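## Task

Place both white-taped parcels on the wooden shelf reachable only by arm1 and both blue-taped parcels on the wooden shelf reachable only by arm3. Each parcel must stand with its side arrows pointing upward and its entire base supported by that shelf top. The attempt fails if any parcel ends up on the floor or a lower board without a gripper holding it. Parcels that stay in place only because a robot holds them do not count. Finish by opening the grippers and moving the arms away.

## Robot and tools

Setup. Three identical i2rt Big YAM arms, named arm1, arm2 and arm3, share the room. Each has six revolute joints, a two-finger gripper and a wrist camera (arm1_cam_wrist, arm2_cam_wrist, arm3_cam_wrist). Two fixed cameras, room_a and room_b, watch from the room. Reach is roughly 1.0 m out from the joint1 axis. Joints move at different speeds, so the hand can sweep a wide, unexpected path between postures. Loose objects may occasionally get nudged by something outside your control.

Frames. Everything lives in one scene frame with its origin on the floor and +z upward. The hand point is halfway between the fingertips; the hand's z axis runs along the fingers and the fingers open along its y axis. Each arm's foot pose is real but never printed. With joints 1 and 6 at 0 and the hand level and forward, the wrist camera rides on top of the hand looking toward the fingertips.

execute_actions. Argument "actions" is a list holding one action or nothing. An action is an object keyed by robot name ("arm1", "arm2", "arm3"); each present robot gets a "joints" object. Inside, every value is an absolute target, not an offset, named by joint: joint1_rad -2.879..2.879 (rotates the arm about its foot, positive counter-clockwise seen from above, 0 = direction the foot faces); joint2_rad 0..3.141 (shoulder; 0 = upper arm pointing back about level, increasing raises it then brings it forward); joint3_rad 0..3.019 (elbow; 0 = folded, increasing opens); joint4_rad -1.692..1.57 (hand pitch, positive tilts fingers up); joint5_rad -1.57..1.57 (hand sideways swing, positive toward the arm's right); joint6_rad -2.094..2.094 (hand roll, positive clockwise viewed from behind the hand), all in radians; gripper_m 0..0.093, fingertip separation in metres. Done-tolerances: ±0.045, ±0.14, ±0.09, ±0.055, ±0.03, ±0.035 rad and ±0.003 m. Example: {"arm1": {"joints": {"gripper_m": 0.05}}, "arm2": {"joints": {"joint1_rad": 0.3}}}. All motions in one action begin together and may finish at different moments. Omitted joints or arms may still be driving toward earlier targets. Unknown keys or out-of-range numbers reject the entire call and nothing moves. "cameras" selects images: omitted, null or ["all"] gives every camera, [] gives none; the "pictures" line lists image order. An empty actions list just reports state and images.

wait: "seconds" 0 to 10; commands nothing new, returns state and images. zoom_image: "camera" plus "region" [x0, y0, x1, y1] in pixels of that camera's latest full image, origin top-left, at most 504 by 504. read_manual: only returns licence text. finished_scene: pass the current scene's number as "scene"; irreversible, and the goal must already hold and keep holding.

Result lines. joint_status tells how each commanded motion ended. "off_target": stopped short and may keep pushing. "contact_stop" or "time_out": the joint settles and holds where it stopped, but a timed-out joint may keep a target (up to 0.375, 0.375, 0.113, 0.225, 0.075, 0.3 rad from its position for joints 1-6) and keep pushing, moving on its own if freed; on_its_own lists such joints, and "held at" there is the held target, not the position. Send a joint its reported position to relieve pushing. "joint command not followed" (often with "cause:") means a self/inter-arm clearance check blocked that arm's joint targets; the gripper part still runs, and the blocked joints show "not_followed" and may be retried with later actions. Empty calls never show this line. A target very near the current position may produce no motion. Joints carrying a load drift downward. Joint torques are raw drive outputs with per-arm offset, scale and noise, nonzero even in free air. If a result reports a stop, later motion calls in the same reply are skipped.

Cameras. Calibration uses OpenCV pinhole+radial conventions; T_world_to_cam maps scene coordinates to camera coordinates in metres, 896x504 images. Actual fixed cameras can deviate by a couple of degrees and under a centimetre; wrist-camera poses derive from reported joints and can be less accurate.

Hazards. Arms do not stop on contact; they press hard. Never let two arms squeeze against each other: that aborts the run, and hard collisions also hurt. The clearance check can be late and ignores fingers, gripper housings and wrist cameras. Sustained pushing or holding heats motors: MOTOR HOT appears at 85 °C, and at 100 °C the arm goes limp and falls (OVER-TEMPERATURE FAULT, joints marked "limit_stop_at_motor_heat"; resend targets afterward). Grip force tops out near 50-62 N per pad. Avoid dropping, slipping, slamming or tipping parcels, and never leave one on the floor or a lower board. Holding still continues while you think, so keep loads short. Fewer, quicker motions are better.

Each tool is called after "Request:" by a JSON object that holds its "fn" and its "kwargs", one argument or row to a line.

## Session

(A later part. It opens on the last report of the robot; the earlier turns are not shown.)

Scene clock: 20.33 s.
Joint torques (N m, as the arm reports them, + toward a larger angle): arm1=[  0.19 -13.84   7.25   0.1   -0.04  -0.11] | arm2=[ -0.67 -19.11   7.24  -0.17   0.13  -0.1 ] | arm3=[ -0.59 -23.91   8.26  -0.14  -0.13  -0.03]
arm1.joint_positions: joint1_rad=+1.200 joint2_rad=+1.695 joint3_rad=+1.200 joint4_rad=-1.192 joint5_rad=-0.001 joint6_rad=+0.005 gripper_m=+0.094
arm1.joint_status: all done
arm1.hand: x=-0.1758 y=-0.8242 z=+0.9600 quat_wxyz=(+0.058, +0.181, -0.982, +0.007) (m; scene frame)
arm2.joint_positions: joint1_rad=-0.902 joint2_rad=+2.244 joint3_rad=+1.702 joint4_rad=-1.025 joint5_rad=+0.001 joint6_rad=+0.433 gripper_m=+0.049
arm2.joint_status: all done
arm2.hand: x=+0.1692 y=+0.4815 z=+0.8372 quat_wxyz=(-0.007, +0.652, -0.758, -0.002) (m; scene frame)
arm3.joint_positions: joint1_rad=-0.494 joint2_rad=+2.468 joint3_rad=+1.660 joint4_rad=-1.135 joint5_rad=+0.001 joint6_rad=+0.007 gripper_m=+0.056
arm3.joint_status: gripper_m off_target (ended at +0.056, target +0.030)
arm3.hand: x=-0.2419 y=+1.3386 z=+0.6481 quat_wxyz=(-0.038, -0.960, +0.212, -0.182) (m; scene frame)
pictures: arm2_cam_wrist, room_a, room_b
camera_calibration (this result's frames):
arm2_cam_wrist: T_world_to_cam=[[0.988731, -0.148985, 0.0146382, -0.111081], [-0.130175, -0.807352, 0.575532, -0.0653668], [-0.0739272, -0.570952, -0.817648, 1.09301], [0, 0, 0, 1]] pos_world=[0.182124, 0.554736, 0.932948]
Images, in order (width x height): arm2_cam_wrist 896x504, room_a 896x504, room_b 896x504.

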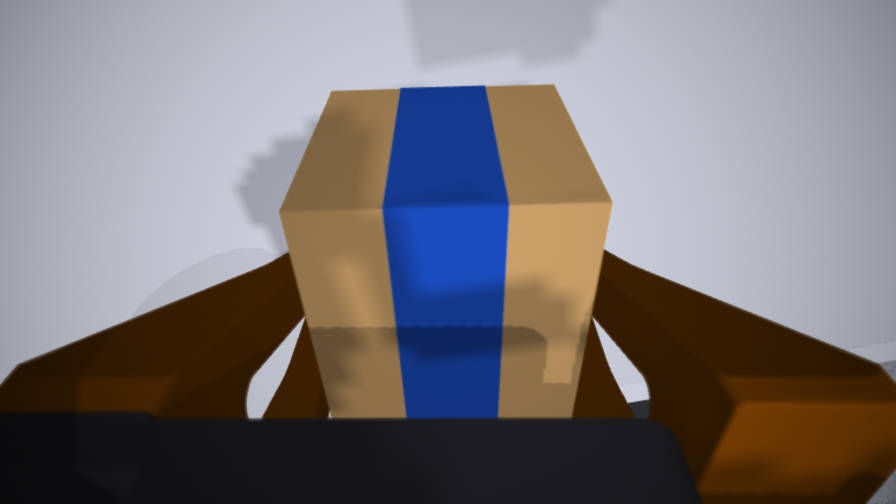

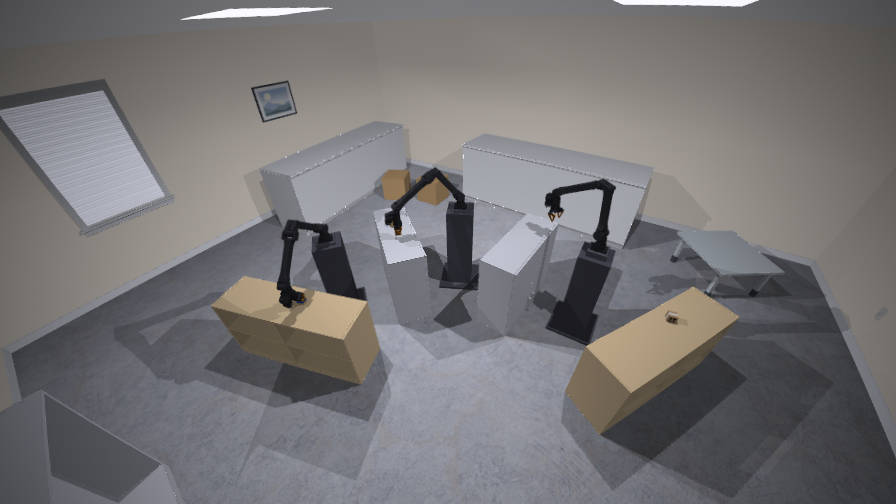

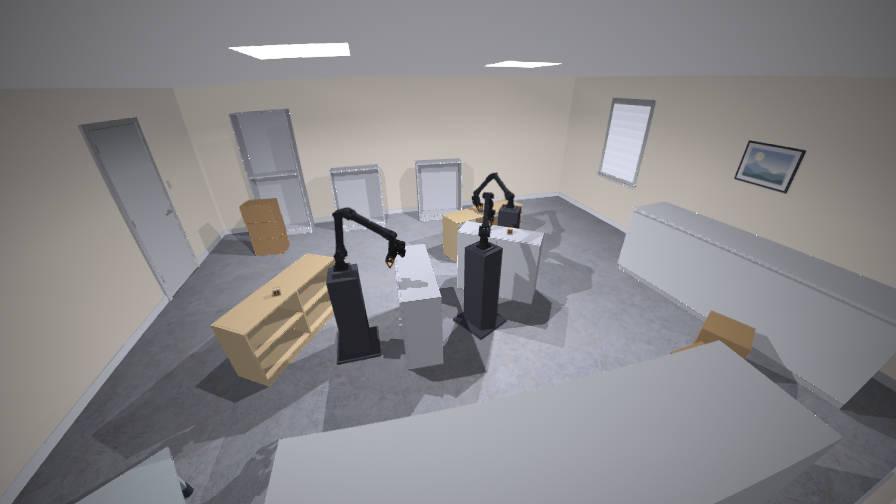

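Request:
{"fn": "zoom_image", "kwargs": {
  "camera": "room_a",
  "region": [370, 200, 430, 260]
}}

Request:
{"fn": "zoom_image", "kwargs": {
  "camera": "room_b",
  "region": [455, 195, 545, 255]
}}

Region (370, 200, 430, 260) of room_a's 896x504 image, scaled by 8.400, with more detail than that image has.

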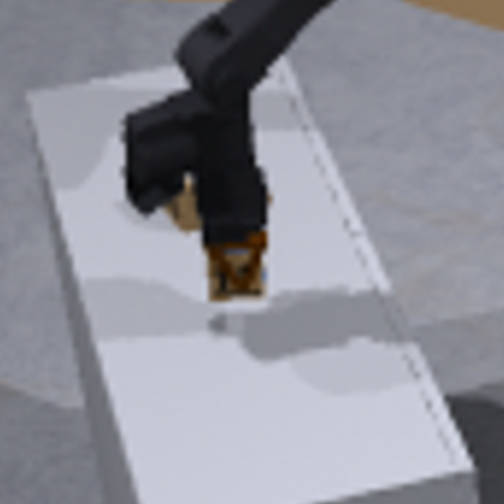

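Region (455, 195, 545, 255) of room_b's 896x504 image, scaled by 5.600, with more detail than that image has.

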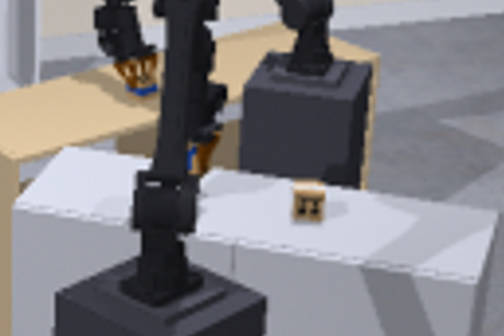

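Request:
{"fn": "execute_actions", "kwargs": {
  "actions": [
    {"arm2":{"joints":{"joint2_rad":2.32,"joint4_rad":-0.955}},"arm3":{"joints":{"joint2_rad":2.22}}}
  ],
  "cameras": ["arm2_cam_wrist","arm3_cam_wrist"]
}}

Scene clock: 23.87 s.
Joint torques (N m, as the arm reports them, + toward a larger angle): arm1=[  0.24 -13.66   7.26   0.12  -0.04  -0.1 ] | arm2=[ -0.69 -19.17   6.9    0.35   0.12  -0.1 ] | arm3=[ -0.51 -20.17   9.2    0.57  -0.13  -0.03]
arm1.joint_positions: joint1_rad=+1.200 joint2_rad=+1.695 joint3_rad=+1.200 joint4_rad=-1.192 joint5_rad=-0.001 joint6_rad=+0.005 gripper_m=+0.094
arm1.joint_status: not commanded
arm1.hand: x=-0.1758 y=-0.8242 z=+0.9600 quat_wxyz=(+0.058, +0.181, -0.982, +0.007) (m; scene frame)
arm2.joint_positions: joint1_rad=-0.902 joint2_rad=+2.320 joint3_rad=+1.702 joint4_rad=-0.965 joint5_rad=+0.001 joint6_rad=+0.433 gripper_m=+0.049
arm2.joint_status: all done
arm2.hand: x=+0.1700 y=+0.4804 z=+0.7903 quat_wxyz=(-0.004, +0.652, -0.758, +0.006) (m; scene frame)
arm3.joint_positions: joint1_rad=-0.494 joint2_rad=+2.190 joint3_rad=+1.680 joint4_rad=-1.138 joint5_rad=+0.001 joint6_rad=+0.007 gripper_m=+0.056
arm3.joint_status: all done
arm3.hand: x=-0.3115 y=+1.3704 z=+0.8070 quat_wxyz=(-0.008, -0.976, +0.216, -0.039) (m; scene frame)
pictures: arm2_cam_wrist, arm3_cam_wrist
camera_calibration (this result's frames):
arm2_cam_wrist: T_world_to_cam=[[0.988623, -0.148868, 0.0215003, -0.116838], [-0.132968, -0.798168, 0.587578, -0.0526127], [-0.0703109, -0.583752, -0.808882, 1.0527], [0, 0, 0, 1]] pos_world=[0.182529, 0.55513, 0.884938]
arm3_cam_wrist: T_world_to_cam=[[0.420535, 0.907253, -0.00647388, -1.10832], [0.699242, -0.319553, 0.639489, 0.143676], [0.57811, -0.273454, -0.768773, 1.29795], [0, 0, 0, 1]] pos_world=[-0.384731, 1.40637, 0.898771]
Images, in order (width x height): arm2_cam_wrist 896x504, arm3_cam_wrist 896x504.

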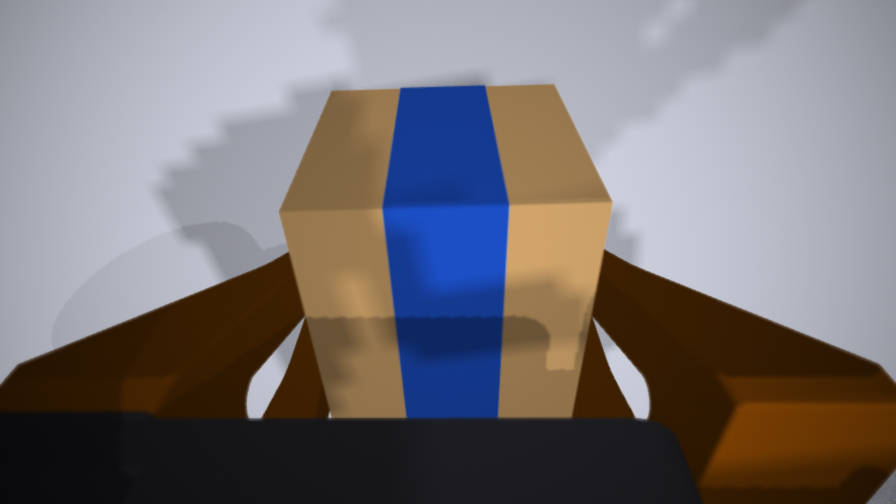

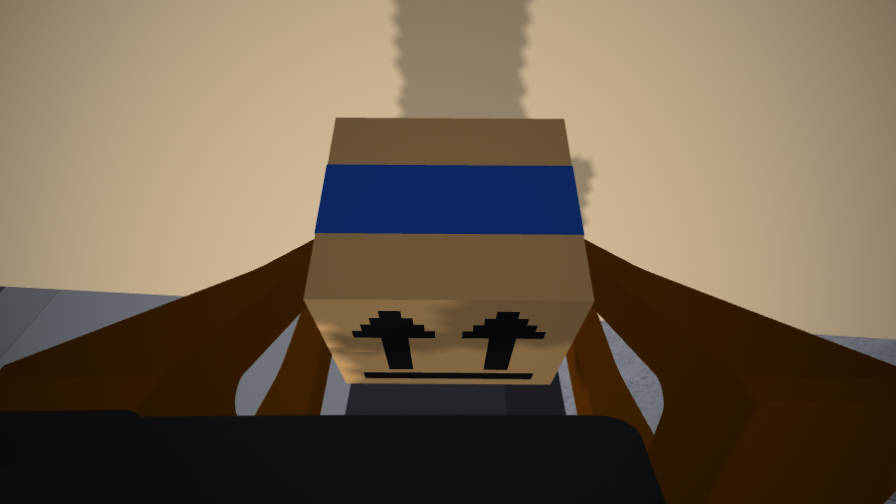

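Request:
{"fn": "execute_actions", "kwargs": {
  "actions": [
    {"arm2":{"joints":{"gripper_m":0.093}},"arm3":{"joints":{"joint3_rad":1.4,"joint4_rad":0.2}}}
  ],
  "cameras": ["arm2_cam_wrist"]
}}

Scene clock: 25.93 s.
Joint torques (N m, as the arm reports them, + toward a larger angle): arm1=[  0.21 -13.74   7.24   0.11  -0.04  -0.09] | arm2=[ -0.7  -18.71   6.81   0.37   0.13  -0.1 ] | arm3=[ -0.61 -21.44   9.04   3.12  -0.13  -0.03]
arm1.joint_positions: joint1_rad=+1.200 joint2_rad=+1.695 joint3_rad=+1.200 joint4_rad=-1.192 joint5_rad=-0.001 joint6_rad=+0.005 gripper_m=+0.094
arm1.joint_status: not commanded
arm1.hand: x=-0.1758 y=-0.8242 z=+0.9600 quat_wxyz=(+0.058, +0.181, -0.982, +0.007) (m; scene frame)
arm2.joint_positions: joint1_rad=-0.902 joint2_rad=+2.320 joint3_rad=+1.702 joint4_rad=-0.965 joint5_rad=+0.001 joint6_rad=+0.433 gripper_m=+0.093
arm2.joint_status: all done
arm2.hand: x=+0.1700 y=+0.4804 z=+0.7903 quat_wxyz=(-0.004, +0.652, -0.758, +0.006) (m; scene frame)
arm3.joint_positions: joint1_rad=-0.494 joint2_rad=+2.209 joint3_rad=+1.385 joint4_rad=+0.182 joint5_rad=+0.001 joint6_rad=+0.007 gripper_m=+0.056
arm3.joint_status: all done
arm3.hand: x=-0.4457 y=+1.4317 z=+0.8059 quat_wxyz=(+0.094, -0.873, +0.193, +0.437) (m; scene frame)
pictures: arm2_cam_wrist
camera_calibration (this result's frames):
arm2_cam_wrist: T_world_to_cam=[[0.988623, -0.148868, 0.0215003, -0.116838], [-0.132968, -0.798168, 0.587578, -0.0526127], [-0.0703109, -0.583752, -0.808882, 1.0527], [0, 0, 0, 1]] pos_world=[0.182529, 0.55513, 0.884938]
Images, in order (width x height): arm2_cam_wrist 896x504.

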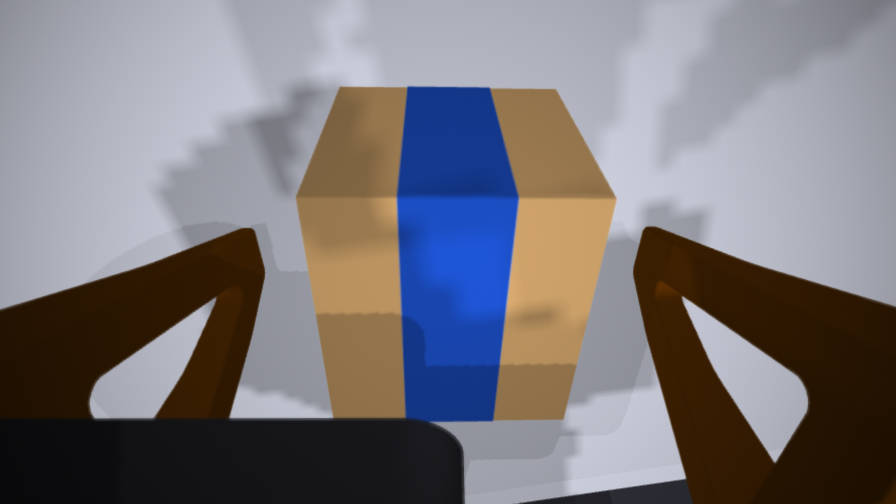

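Request:
{"fn": "execute_actions", "kwargs": {
  "actions": [
    {"arm2":{"joints":{"joint2_rad":2.10}},"arm3":{"joints":{"joint2_rad":2.36,"joint3_rad":1.04,"joint4_rad":1.17}}}
  ],
  "cameras": ["arm3_cam_wrist"]
}}

Scene clock: 29.07 s.
Joint torques (N m, as the arm reports them, + toward a larger angle): arm1=[  0.21 -13.86   7.26   0.06  -0.04  -0.1 ] | arm2=[ -0.71 -17.06   8.19   0.66   0.12  -0.11] | arm3=[ -0.56 -20.38   5.15   3.4   -0.12  -0.01]
arm1.joint_positions: joint1_rad=+1.200 joint2_rad=+1.695 joint3_rad=+1.200 joint4_rad=-1.192 joint5_rad=-0.001 joint6_rad=+0.005 gripper_m=+0.094
arm1.joint_status: not commanded
arm1.hand: x=-0.1758 y=-0.8242 z=+0.9600 quat_wxyz=(+0.058, +0.181, -0.982, +0.007) (m; scene frame)
arm2.joint_positions: joint1_rad=-0.902 joint2_rad=+2.090 joint3_rad=+1.700 joint4_rad=-0.962 joint5_rad=+0.001 joint6_rad=+0.433 gripper_m=+0.093
arm2.joint_status: all done
arm2.hand: x=+0.1582 y=+0.5156 z=+0.9369 quat_wxyz=(-0.052, +0.648, -0.753, -0.099) (m; scene frame)
arm3.joint_positions: joint1_rad=-0.494 joint2_rad=+2.373 joint3_rad=+1.023 joint4_rad=+1.150 joint5_rad=+0.001 joint6_rad=+0.004 gripper_m=+0.056
arm3.joint_status: all done
arm3.hand: x=-0.3615 y=+1.3933 z=+0.7626 quat_wxyz=(+0.134, -0.756, +0.167, +0.618) (m; scene frame)
pictures: arm3_cam_wrist
camera_calibration (this result's frames):
arm3_cam_wrist: T_world_to_cam=[[0.409889, 0.912127, -0.00395416, -1.12085], [0.662924, -0.300875, -0.68557, 1.1857], [-0.626516, 0.278386, -0.727996, 0.0635159], [0, 0, 0, 1]] pos_world=[-0.286807, 1.36142, 0.854685]
Images, in order (width x height): arm3_cam_wrist 896x504.

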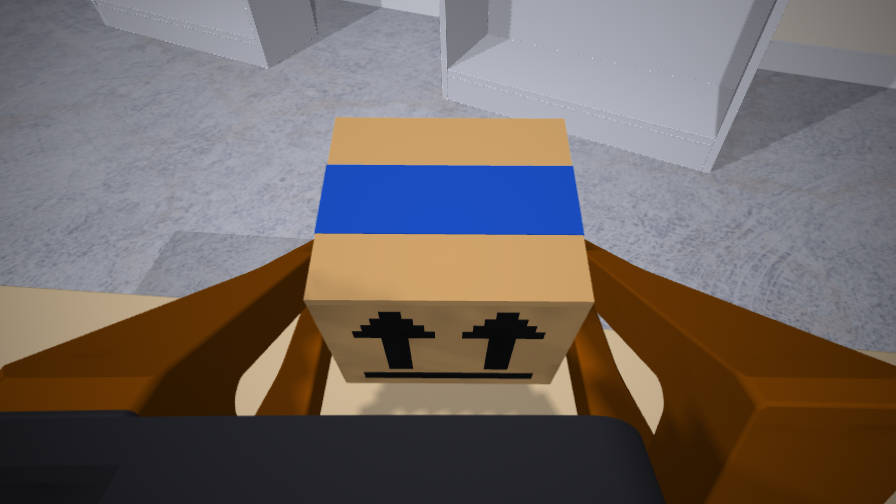

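Request:
{"fn": "execute_actions", "kwargs": {
  "actions": [
    {"arm2":{"joints":{"joint1_rad":-1.411,"joint2_rad":2.10,"joint3_rad":1.04,"joint4_rad":0.60,"joint5_rad":-0.412,"joint6_rad":-0.205}},"arm3":{"joints":{"joint2_rad":2.552,"joint4_rad":1.18}}}
  ],
  "cameras": ["arm2_cam_wrist","arm3_cam_wrist","room_a"]
}}

Scene clock: 32.70 s.
Joint torques (N m, as the arm reports them, + toward a larger angle): arm1=[  0.17 -13.79   7.24   0.04  -0.03  -0.1 ] | arm2=[ -0.89 -14.35   5.13   2.15  -0.02  -0.14] | arm3=[ -0.54 -18.8    2.96   2.98  -0.13  -0.01]
arm1.joint_positions: joint1_rad=+1.200 joint2_rad=+1.695 joint3_rad=+1.200 joint4_rad=-1.192 joint5_rad=-0.001 joint6_rad=+0.005 gripper_m=+0.094
arm1.joint_status: not commanded
arm1.hand: x=-0.1758 y=-0.8242 z=+0.9600 quat_wxyz=(+0.058, +0.181, -0.982, +0.007) (m; scene frame)
arm2.joint_positions: joint1_rad=-1.404 joint2_rad=+2.091 joint3_rad=+1.041 joint4_rad=+0.582 joint5_rad=-0.411 joint6_rad=-0.194 gripper_m=+0.093
arm2.joint_status: all done
arm2.hand: x=+0.4248 y=+0.5317 z=+0.8883 quat_wxyz=(-0.339, +0.659, -0.520, -0.425) (m; scene frame)
arm3.joint_positions: joint1_rad=-0.494 joint2_rad=+2.554 joint3_rad=+1.033 joint4_rad=+1.171 joint5_rad=+0.001 joint6_rad=+0.004 gripper_m=+0.056
arm3.joint_status: all done
arm3.hand: x=-0.3236 y=+1.3759 z=+0.6571 quat_wxyz=(+0.121, -0.801, +0.176, +0.560) (m; scene frame)
pictures: arm2_cam_wrist, arm3_cam_wrist, room_a
camera_calibration (this result's frames):
arm2_cam_wrist: T_world_to_cam=[[0.974581, 0.223836, 0.00942884, -0.544729], [0.198383, -0.842675, -0.500542, 0.814127], [-0.104094, 0.48969, -0.865661, 0.673897], [0, 0, 0, 1]] pos_world=[0.439522, 0.477974, 0.996007]
arm3_cam_wrist: T_world_to_cam=[[0.410463, 0.911864, -0.00482226, -1.11988], [0.749043, -0.340178, -0.568518, 1.08806], [-0.520052, 0.229744, -0.822656, 0.178895], [0, 0, 0, 1]] pos_world=[-0.262304, 1.35021, 0.760353]
Images, in order (width x height): arm2_cam_wrist 896x504, arm3_cam_wrist 896x504, room_a 896x504.

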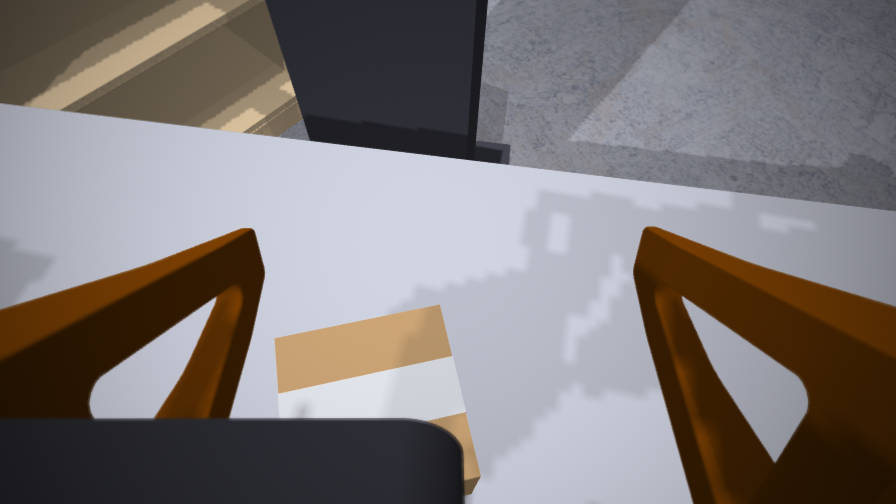

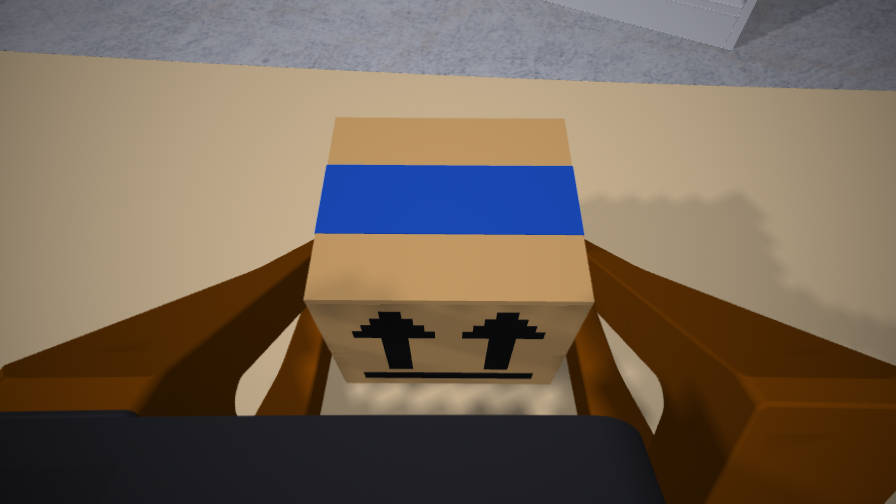

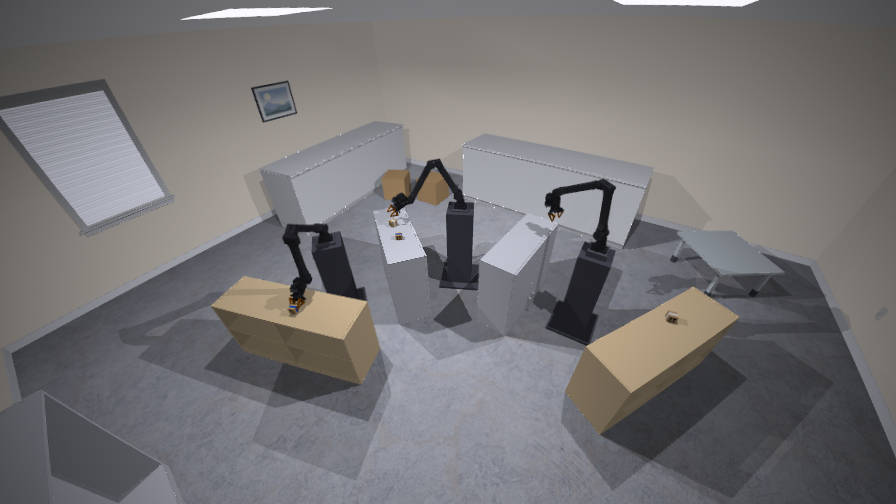

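Request:
{"fn": "execute_actions", "kwargs": {
  "actions": [
    {"arm2":{"joints":{"joint1_rad":-1.438,"joint2_rad":2.297,"joint3_rad":1.105,"joint4_rad":0.675,"joint5_rad":-0.618,"joint6_rad":-0.347}},"arm3":{"joints":{"joint4_rad":1.14}}}
  ],
  "cameras": ["arm2_cam_wrist","arm3_cam_wrist"]
}}

Scene clock: 35.43 s.
Joint torques (N m, as the arm reports them, + toward a larger angle): arm1=[  0.13 -13.82   7.24   0.08  -0.03  -0.09] | arm2=[ -0.32 -12.4    5.02   1.02   0.37  -0.51] | arm3=[ -0.59 -18.98   2.87   2.38  -0.12  -0.01]
arm1.joint_positions: joint1_rad=+1.200 joint2_rad=+1.695 joint3_rad=+1.200 joint4_rad=-1.192 joint5_rad=-0.001 joint6_rad=+0.005 gripper_m=+0.094
arm1.joint_status: not commanded
arm1.hand: x=-0.1758 y=-0.8242 z=+0.9600 quat_wxyz=(+0.058, +0.181, -0.982, +0.007) (m; scene frame)
arm2.joint_positions: joint1_rad=-1.438 joint2_rad=+2.253 joint3_rad=+1.097 joint4_rad=+0.686 joint5_rad=-0.630 joint6_rad=-0.306 gripper_m=+0.093
arm2.joint_status: joint6_rad time_out (moved -0.112 of -0.153); the others done
arm2.on_its_own: joint6_rad reads -0.306 and still pushes toward -0.347 since a time_out
arm2.hand: x=+0.4140 y=+0.5288 z=+0.8339 quat_wxyz=(-0.312, +0.700, -0.438, -0.470) (m; scene frame)
arm3.joint_positions: joint1_rad=-0.494 joint2_rad=+2.554 joint3_rad=+1.033 joint4_rad=+1.146 joint5_rad=+0.001 joint6_rad=+0.004 gripper_m=+0.056
arm3.joint_status: all done
arm3.hand: x=-0.3217 y=+1.3750 z=+0.6514 quat_wxyz=(+0.119, -0.808, +0.178, +0.550) (m; scene frame)
pictures: arm2_cam_wrist, arm3_cam_wrist
camera_calibration (this result's frames):
arm2_cam_wrist: T_world_to_cam=[[0.908546, 0.416799, 0.0286956, -0.623742], [0.364488, -0.757199, -0.542031, 0.707281], [-0.20419, 0.502919, -0.839868, 0.639975], [0, 0, 0, 1]] pos_world=[0.439579, 0.473672, 0.938762]
arm3_cam_wrist: T_world_to_cam=[[0.410569, 0.911816, -0.00495559, -1.11971], [0.761637, -0.345924, -0.547947, 1.08159], [-0.501341, 0.221195, -0.836498, 0.202235], [0, 0, 0, 1]] pos_world=[-0.262673, 1.35038, 0.756274]
Images, in order (width x height): arm2_cam_wrist 896x504, arm3_cam_wrist 896x504.

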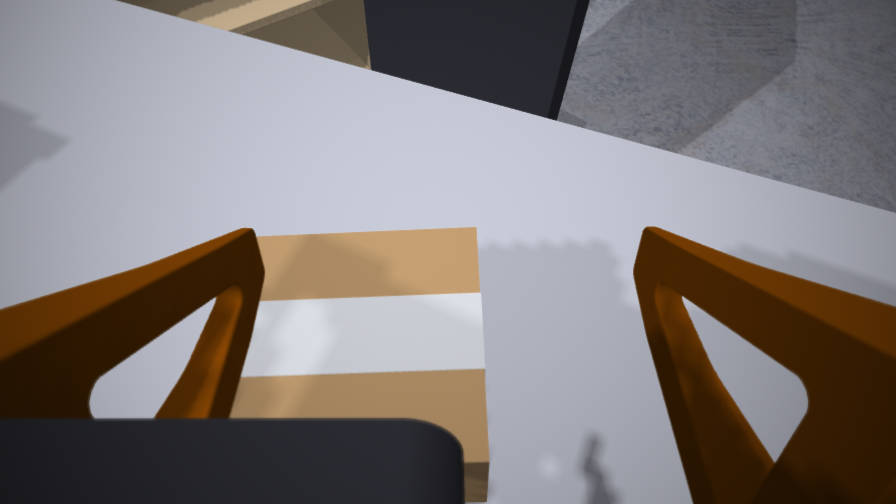

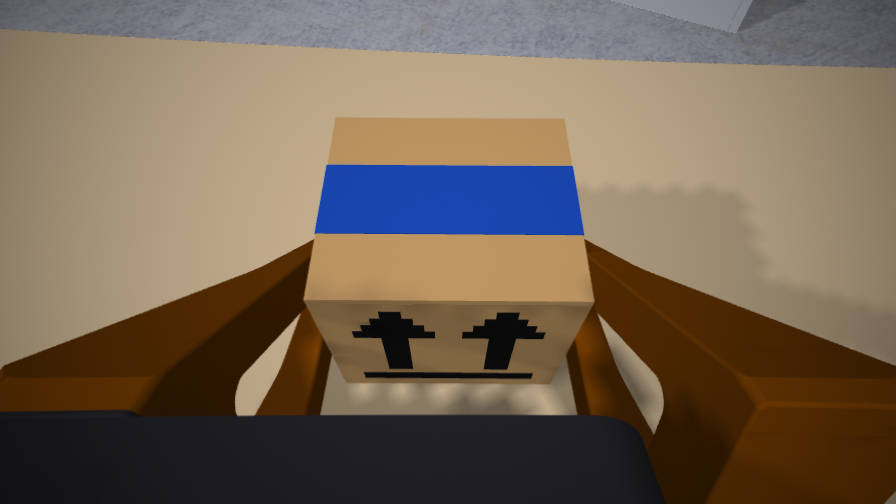

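Request:
{"fn": "execute_actions", "kwargs": {
  "actions": [
    {"arm2":{"joints":{"joint1_rad":-1.405,"joint2_rad":2.20,"joint3_rad":1.072,"joint4_rad":0.68,"joint5_rad":-0.608,"joint6_rad":-0.338}},"arm3":{"joints":{"gripper_m":0.093}}}
  ],
  "cameras": ["arm2_cam_wrist","arm3_cam_wrist"]
}}

Scene clock: 37.20 s.
Joint torques (N m, as the arm reports them, + toward a larger angle): arm1=[  0.19 -13.86   7.28   0.08  -0.04  -0.1 ] | arm2=[  0.11 -15.5    4.5    1.     0.03  -0.16] | arm3=[ -0.53 -18.72   2.88   2.4   -0.13   0.  ]
arm1.joint_positions: joint1_rad=+1.200 joint2_rad=+1.695 joint3_rad=+1.200 joint4_rad=-1.192 joint5_rad=-0.001 joint6_rad=+0.005 gripper_m=+0.094
arm1.joint_status: not commanded
arm1.hand: x=-0.1758 y=-0.8242 z=+0.9600 quat_wxyz=(+0.058, +0.181, -0.982, +0.007) (m; scene frame)
arm2.joint_positions: joint1_rad=-1.404 joint2_rad=+2.203 joint3_rad=+1.074 joint4_rad=+0.688 joint5_rad=-0.610 joint6_rad=-0.327 gripper_m=+0.093
arm2.joint_status: all done
arm2.hand: x=+0.3941 y=+0.5309 z=+0.8570 quat_wxyz=(-0.325, +0.708, -0.416, -0.470) (m; scene frame)
arm3.joint_positions: joint1_rad=-0.494 joint2_rad=+2.554 joint3_rad=+1.033 joint4_rad=+1.146 joint5_rad=+0.001 joint6_rad=+0.004 gripper_m=+0.093
arm3.joint_status: all done
arm3.hand: x=-0.3217 y=+1.3750 z=+0.6514 quat_wxyz=(+0.119, -0.808, +0.178, +0.550) (m; scene frame)
pictures: arm2_cam_wrist, arm3_cam_wrist
camera_calibration (this result's frames):
arm2_cam_wrist: T_world_to_cam=[[0.896601, 0.436753, 0.073167, -0.651274], [0.4005, -0.729234, -0.554813, 0.710528], [-0.18896, 0.52675, -0.828751, 0.626098], [0, 0, 0, 1]] pos_world=[0.417674, 0.47279, 0.960741]
arm3_cam_wrist: T_world_to_cam=[[0.410569, 0.911816, -0.00495559, -1.11971], [0.761637, -0.345924, -0.547947, 1.08159], [-0.501341, 0.221195, -0.836498, 0.202235], [0, 0, 0, 1]] pos_world=[-0.262673, 1.35038, 0.756274]
Images, in order (width x height): arm2_cam_wrist 896x504, arm3_cam_wrist 896x504.

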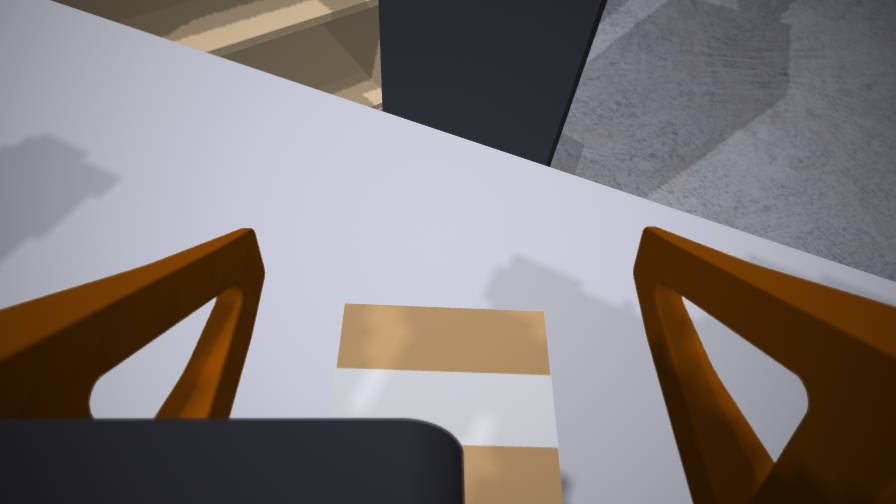

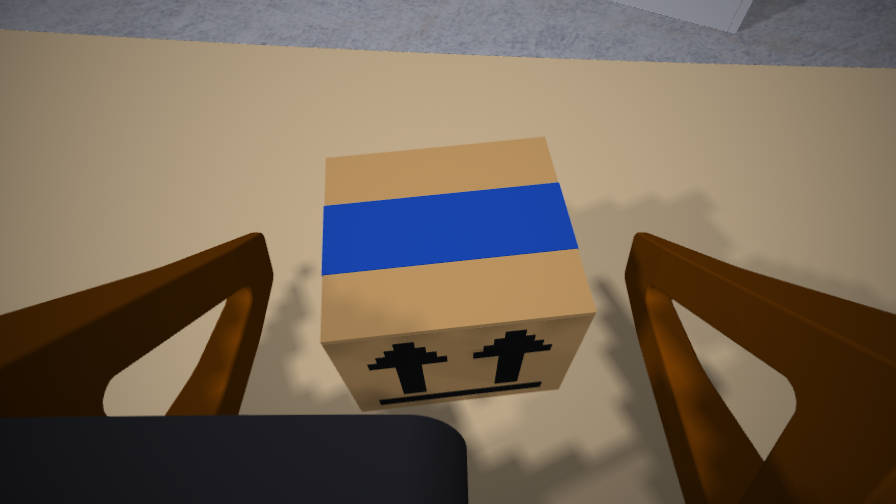

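Request:
{"fn": "execute_actions", "kwargs": {
  "actions": [
    {"arm2":{"joints":{"joint1_rad":-1.425,"joint2_rad":2.297}},"arm3":{"joints":{"joint2_rad":2.33}}}
  ],
  "cameras": ["arm2_cam_wrist"]
}}

Scene clock: 38.77 s.
Joint torques (N m, as the arm reports them, + toward a larger angle): arm1=[  0.19 -13.81   7.24   0.12  -0.03  -0.1 ] | arm2=[ -0.07 -15.64   3.8    1.13  -0.02  -0.13] | arm3=[ -0.57 -17.43   4.79   2.65  -0.12  -0.01]
arm1.joint_positions: joint1_rad=+1.200 joint2_rad=+1.695 joint3_rad=+1.200 joint4_rad=-1.192 joint5_rad=-0.001 joint6_rad=+0.005 gripper_m=+0.094
arm1.joint_status: not commanded
arm1.hand: x=-0.1758 y=-0.8242 z=+0.9600 quat_wxyz=(+0.058, +0.181, -0.982, +0.007) (m; scene frame)
arm2.joint_positions: joint1_rad=-1.422 joint2_rad=+2.298 joint3_rad=+1.071 joint4_rad=+0.685 joint5_rad=-0.610 joint6_rad=-0.327 gripper_m=+0.093
arm2.joint_status: all done
arm2.hand: x=+0.4020 y=+0.5102 z=+0.7961 quat_wxyz=(-0.290, +0.713, -0.449, -0.454) (m; scene frame)
arm3.joint_positions: joint1_rad=-0.494 joint2_rad=+2.305 joint3_rad=+1.036 joint4_rad=+1.140 joint5_rad=+0.001 joint6_rad=+0.004 gripper_m=+0.093
arm3.joint_status: all done
arm3.hand: x=-0.3775 y=+1.4006 z=+0.8090 quat_wxyz=(+0.139, -0.734, +0.162, +0.645) (m; scene frame)
pictures: arm2_cam_wrist
camera_calibration (this result's frames):
arm2_cam_wrist: T_world_to_cam=[[0.905789, 0.423587, 0.0109893, -0.592247], [0.374248, -0.787582, -0.489544, 0.646858], [-0.198709, 0.447536, -0.87191, 0.666719], [0, 0, 0, 1]] pos_world=[0.426848, 0.461942, 0.904492]
Images, in order (width x height): arm2_cam_wrist 896x504.

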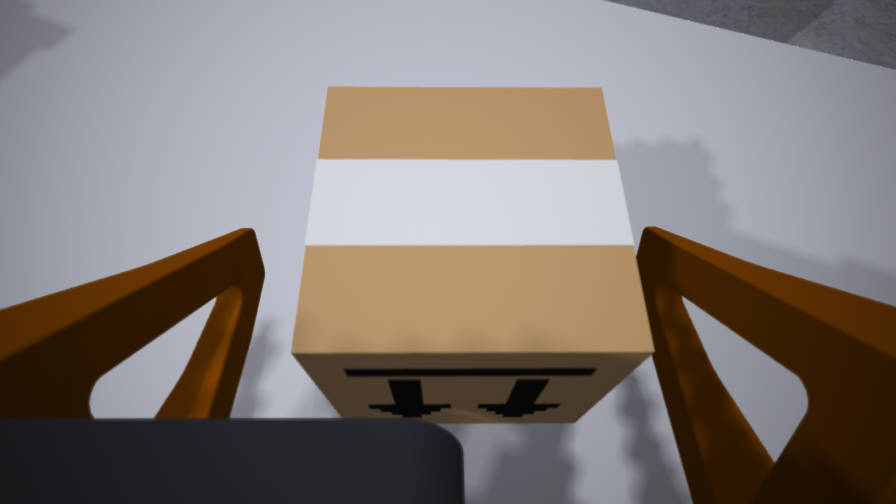

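Request:
{"fn": "execute_actions", "kwargs": {
  "actions": [
    {"arm2":{"joints":{"gripper_m":0.03}},"arm3":{"joints":{"joint1_rad":0.1,"joint2_rad":2.12,"joint3_rad":1.6,"joint4_rad":0.3}}}
  ],
  "cameras": ["arm2_cam_wrist"]
}}

Scene clock: 41.50 s.
Joint torques (N m, as the arm reports them, + toward a larger angle): arm1=[  0.18 -13.91   7.26   0.1   -0.04  -0.1 ] | arm2=[ -0.54 -15.71   3.98   1.19  -0.06  -0.13] | arm3=[  0.15 -20.97  10.96   2.34  -0.07  -0.01]
arm1.joint_positions: joint1_rad=+1.200 joint2_rad=+1.695 joint3_rad=+1.200 joint4_rad=-1.192 joint5_rad=-0.001 joint6_rad=+0.005 gripper_m=+0.094
arm1.joint_status: not commanded
arm1.hand: x=-0.1758 y=-0.8242 z=+0.9600 quat_wxyz=(+0.058, +0.181, -0.982, +0.007) (m; scene frame)
arm2.joint_positions: joint1_rad=-1.422 joint2_rad=+2.298 joint3_rad=+1.071 joint4_rad=+0.685 joint5_rad=-0.609 joint6_rad=-0.327 gripper_m=+0.057
arm2.joint_status: gripper_m off_target (ended at +0.057, target +0.030)
arm2.hand: x=+0.4021 y=+0.5102 z=+0.7961 quat_wxyz=(-0.290, +0.713, -0.449, -0.454) (m; scene frame)
arm3.joint_positions: joint1_rad=+0.096 joint2_rad=+2.091 joint3_rad=+1.586 joint4_rad=+0.309 joint5_rad=+0.000 joint6_rad=+0.004 gripper_m=+0.093
arm3.joint_status: all done
arm3.hand: x=-0.5899 y=+0.9805 z=+1.0315 quat_wxyz=(-0.053, -0.771, -0.061, +0.632) (m; scene frame)
pictures: arm2_cam_wrist
camera_calibration (this result's frames):
arm2_cam_wrist: T_world_to_cam=[[0.905992, 0.423136, 0.0116403, -0.59274], [0.374194, -0.787739, -0.489333, 0.646758], [-0.197885, 0.447687, -0.872019, 0.666372], [0, 0, 0, 1]] pos_world=[0.426869, 0.46196, 0.904469]
Images, in order (width x height): arm2_cam_wrist 896x504.

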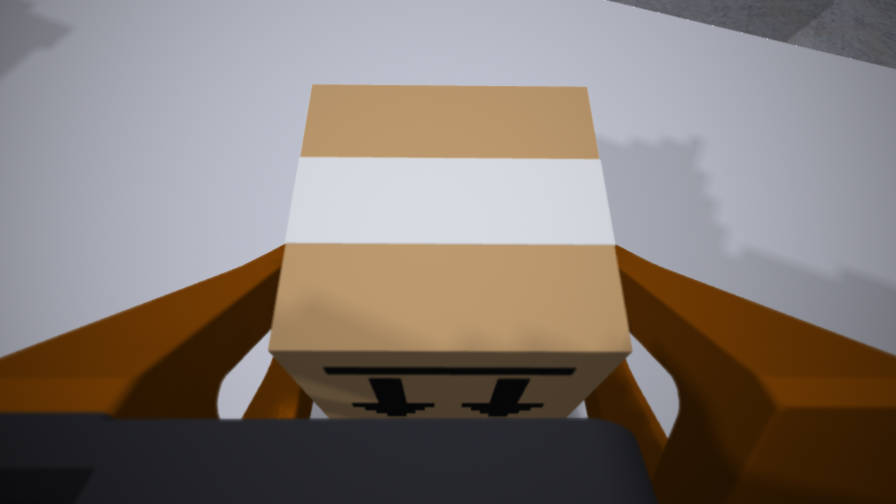

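Request:
{"fn": "execute_actions", "kwargs": {
  "actions": [
    {"arm1":{"joints":{"joint1_rad":0.75}},"arm2":{"joints":{"joint2_rad":2.15,"joint3_rad":1.35}},"arm3":{"joints":{"joint3_rad":1.79,"joint4_rad":-0.5}}}
  ],
  "cameras": ["arm2_cam_wrist"]
}}

Request:
{"fn": "execute_actions", "kwargs": {
  "actions": [
    {"arm2":{"joints":{"joint1_rad":1.136,"joint2_rad":2.49,"joint3_rad":2.22,"joint4_rad":-1.63,"joint5_rad":0,"joint6_rad":0.01}},"arm3":{"joints":{"joint2_rad":2.11,"joint3_rad":1.79,"joint4_rad":-1.24,"joint6_rad":0.045}}}
  ],
  "cameras": ["arm2_cam_wrist","room_a","room_b"]
}}

Scene clock: 44.30 s.
Joint torques (N m, as the arm reports them, + toward a larger angle): arm1=[  0.71 -13.82   7.25   0.07  -0.03  -0.1 ] | arm2=[ -0.61 -17.11   7.37   1.64   0.08  -0.1 ] | arm3=[  0.01 -21.94  12.1    1.93  -0.07  -0.01]
arm1.joint_positions: joint1_rad=+0.742 joint2_rad=+1.695 joint3_rad=+1.200 joint4_rad=-1.192 joint5_rad=-0.001 joint6_rad=+0.005 gripper_m=+0.094
arm1.joint_status: all done
arm1.hand: x=-0.1480 y=-1.0239 z=+0.9585 quat_wxyz=(+0.060, -0.047, -0.997, -0.006) (m; scene frame)
arm2.joint_positions: joint1_rad=-1.422 joint2_rad=+2.142 joint3_rad=+1.341 joint4_rad=+0.675 joint5_rad=-0.608 joint6_rad=-0.327 gripper_m=+0.057
arm2.joint_status: all done
arm2.hand: x=+0.4300 y=+0.6307 z=+1.0104 quat_wxyz=(-0.449, +0.662, -0.333, -0.499) (m; scene frame)
arm3.joint_positions: joint1_rad=+0.096 joint2_rad=+2.098 joint3_rad=+1.765 joint4_rad=-0.490 joint5_rad=+0.000 joint6_rad=+0.004 gripper_m=+0.093
arm3.joint_status: all done
arm3.hand: x=-0.5448 y=+0.9878 z=+0.9573 quat_wxyz=(-0.031, -0.928, -0.073, +0.363) (m; scene frame)
pictures: arm2_cam_wrist
camera_calibration (this result's frames):
arm2_cam_wrist: T_world_to_cam=[[0.89147, 0.368526, 0.26357, -0.88538], [0.43589, -0.538883, -0.720836, 0.886525], [-0.123613, 0.757492, -0.641035, 0.344141], [0, 0, 0, 1]] pos_world=[0.445403, 0.543334, 1.09301]
Images, in order (width x height): arm2_cam_wrist 896x504.

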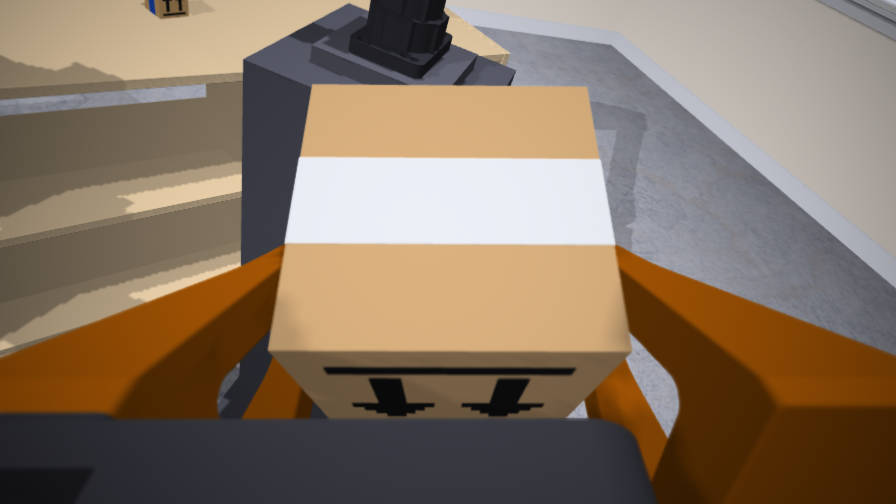

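Scene clock: 47.07 s.
Joint torques (N m, as the arm reports them, + toward a larger angle): arm1=[  0.97 -13.82   7.21   0.09  -0.04  -0.1 ] | arm2=[  0.38 -20.89   7.    -1.07   0.17   0.15] | arm3=[ -0.02 -21.45  10.99   0.67  -0.07   0.1 ]
arm1.joint_positions: joint1_rad=+0.742 joint2_rad=+1.695 joint3_rad=+1.200 joint4_rad=-1.192 joint5_rad=-0.001 joint6_rad=+0.005 gripper_m=+0.094
arm1.joint_status: not commanded
arm1.hand: x=-0.1480 y=-1.0239 z=+0.9585 quat_wxyz=(+0.060, -0.047, -0.997, -0.006) (m; scene frame)
arm2.joint_positions: joint1_rad=+1.130 joint2_rad=+2.486 joint3_rad=+2.219 joint4_rad=-1.617 joint5_rad=-0.001 joint6_rad=-0.001 gripper_m=+0.057
arm2.joint_status: all done
arm2.hand: x=-0.1371 y=-0.5765 z=+0.8584 quat_wxyz=(-0.058, +0.919, +0.359, +0.151) (m; scene frame)
arm3.joint_positions: joint1_rad=+0.096 joint2_rad=+2.098 joint3_rad=+1.765 joint4_rad=-1.231 joint5_rad=+0.000 joint6_rad=+0.037 gripper_m=+0.093
arm3.joint_status: all done
arm3.hand: x=-0.3813 y=+1.0144 z=+0.8921 quat_wxyz=(-0.001, -0.998, -0.062, +0.002) (m; scene frame)
pictures: arm2_cam_wrist, room_a, room_b
camera_calibration (this result's frames):
arm2_cam_wrist: T_world_to_cam=[[-0.679899, 0.733286, 0.00546675, 0.321546], [0.429164, 0.391852, 0.8138, -0.408122], [0.594606, 0.555647, -0.58112, 1.02169], [0, 0, 0, 1]] pos_world=[-0.213735, -0.643564, 0.924098]
Images, in order (width x height): arm2_cam_wrist 896x504, room_a 896x504, room_b 896x504.

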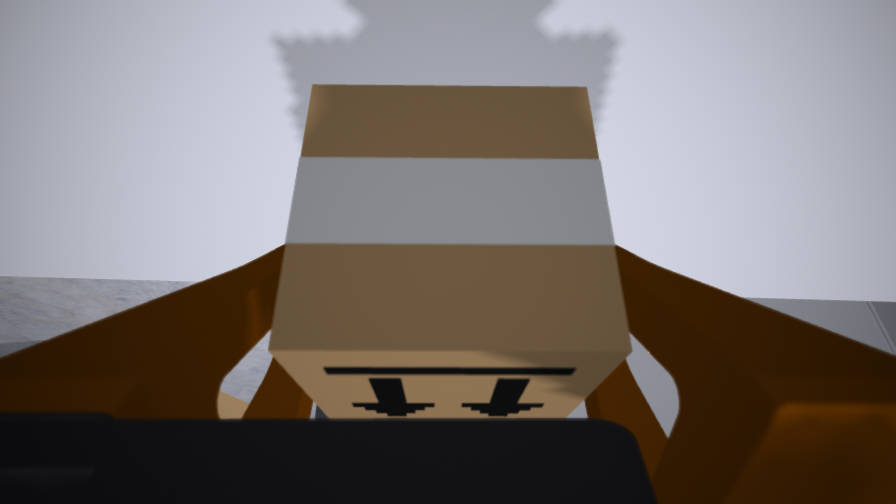

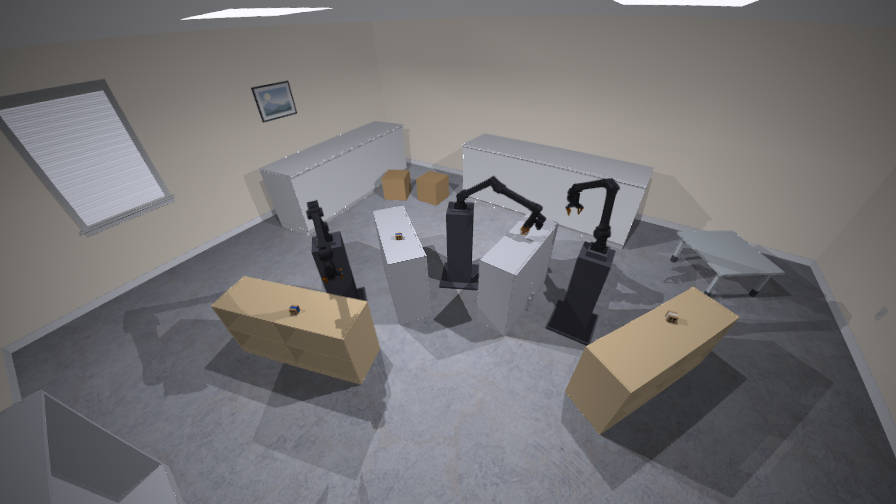

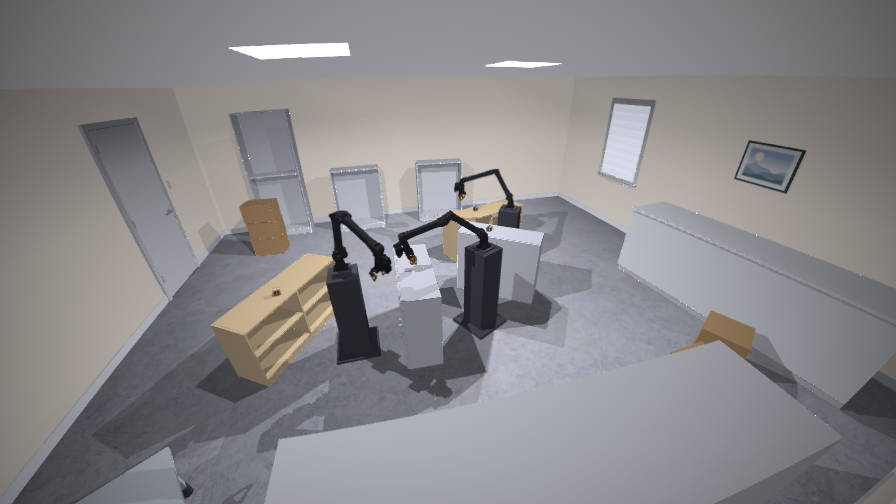

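Request:
{"fn": "execute_actions", "kwargs": {
  "actions": [
    {"arm2":{"joints":{"joint2_rad":2.591,"joint4_rad":-1.635}},"arm3":{"joints":{"joint1_rad":1.40}}}
  ],
  "cameras": ["arm2_cam_wrist","arm3_cam_wrist"]
}}

Scene clock: 49.17 s.
Joint torques (N m, as the arm reports them, + toward a larger angle): arm1=[  1.05 -13.85   7.2    0.09  -0.04  -0.09] | arm2=[  0.15 -21.09   6.51  -1.03   0.17   0.15] | arm3=[ -0.54 -21.46  10.99   0.67  -0.01   0.08]
arm1.joint_positions: joint1_rad=+0.742 joint2_rad=+1.695 joint3_rad=+1.200 joint4_rad=-1.192 joint5_rad=-0.001 joint6_rad=+0.005 gripper_m=+0.094
arm1.joint_status: not commanded
arm1.hand: x=-0.1480 y=-1.0239 z=+0.9585 quat_wxyz=(+0.060, -0.047, -0.997, -0.006) (m; scene frame)
arm2.joint_positions: joint1_rad=+1.130 joint2_rad=+2.587 joint3_rad=+2.218 joint4_rad=-1.629 joint5_rad=-0.001 joint6_rad=-0.001 gripper_m=+0.057
arm2.joint_status: all done
arm2.hand: x=-0.1201 y=-0.5612 z=+0.7962 quat_wxyz=(-0.078, +0.909, +0.355, +0.203) (m; scene frame)
arm3.joint_positions: joint1_rad=+1.400 joint2_rad=+2.098 joint3_rad=+1.765 joint4_rad=-1.231 joint5_rad=-0.002 joint6_rad=+0.040 gripper_m=+0.093
arm3.joint_status: all done
arm3.hand: x=+0.1775 y=+0.4861 z=+0.8930 quat_wxyz=(-0.003, -0.756, -0.654, +0.001) (m; scene frame)
pictures: arm2_cam_wrist, arm3_cam_wrist
camera_calibration (this result's frames):
arm2_cam_wrist: T_world_to_cam=[[-0.680622, 0.732618, 0.00491646, 0.322213], [0.358052, 0.326771, 0.874654, -0.46432], [0.639181, 0.597069, -0.484723, 0.918803], [0, 0, 0, 1]] pos_world=[-0.201726, -0.632922, 0.8499]
arm3_cam_wrist: T_world_to_cam=[[-0.989672, 0.142927, -0.0110449, 0.114874], [0.11105, 0.813102, 0.57143, -0.92125], [0.0906533, 0.564302, -0.820576, 0.565153], [0, 0, 0, 1]] pos_world=[0.164759, 0.413735, 0.99145]
Images, in order (width x height): arm2_cam_wrist 896x504, arm3_cam_wrist 896x504.

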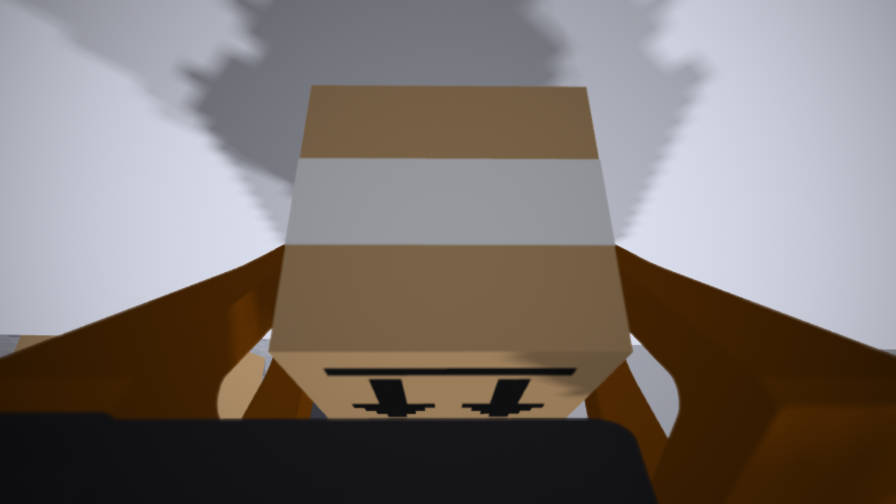

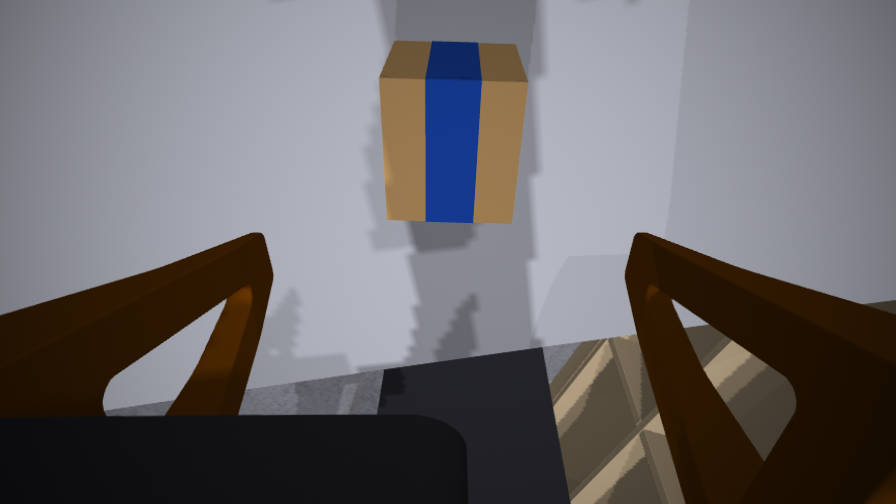

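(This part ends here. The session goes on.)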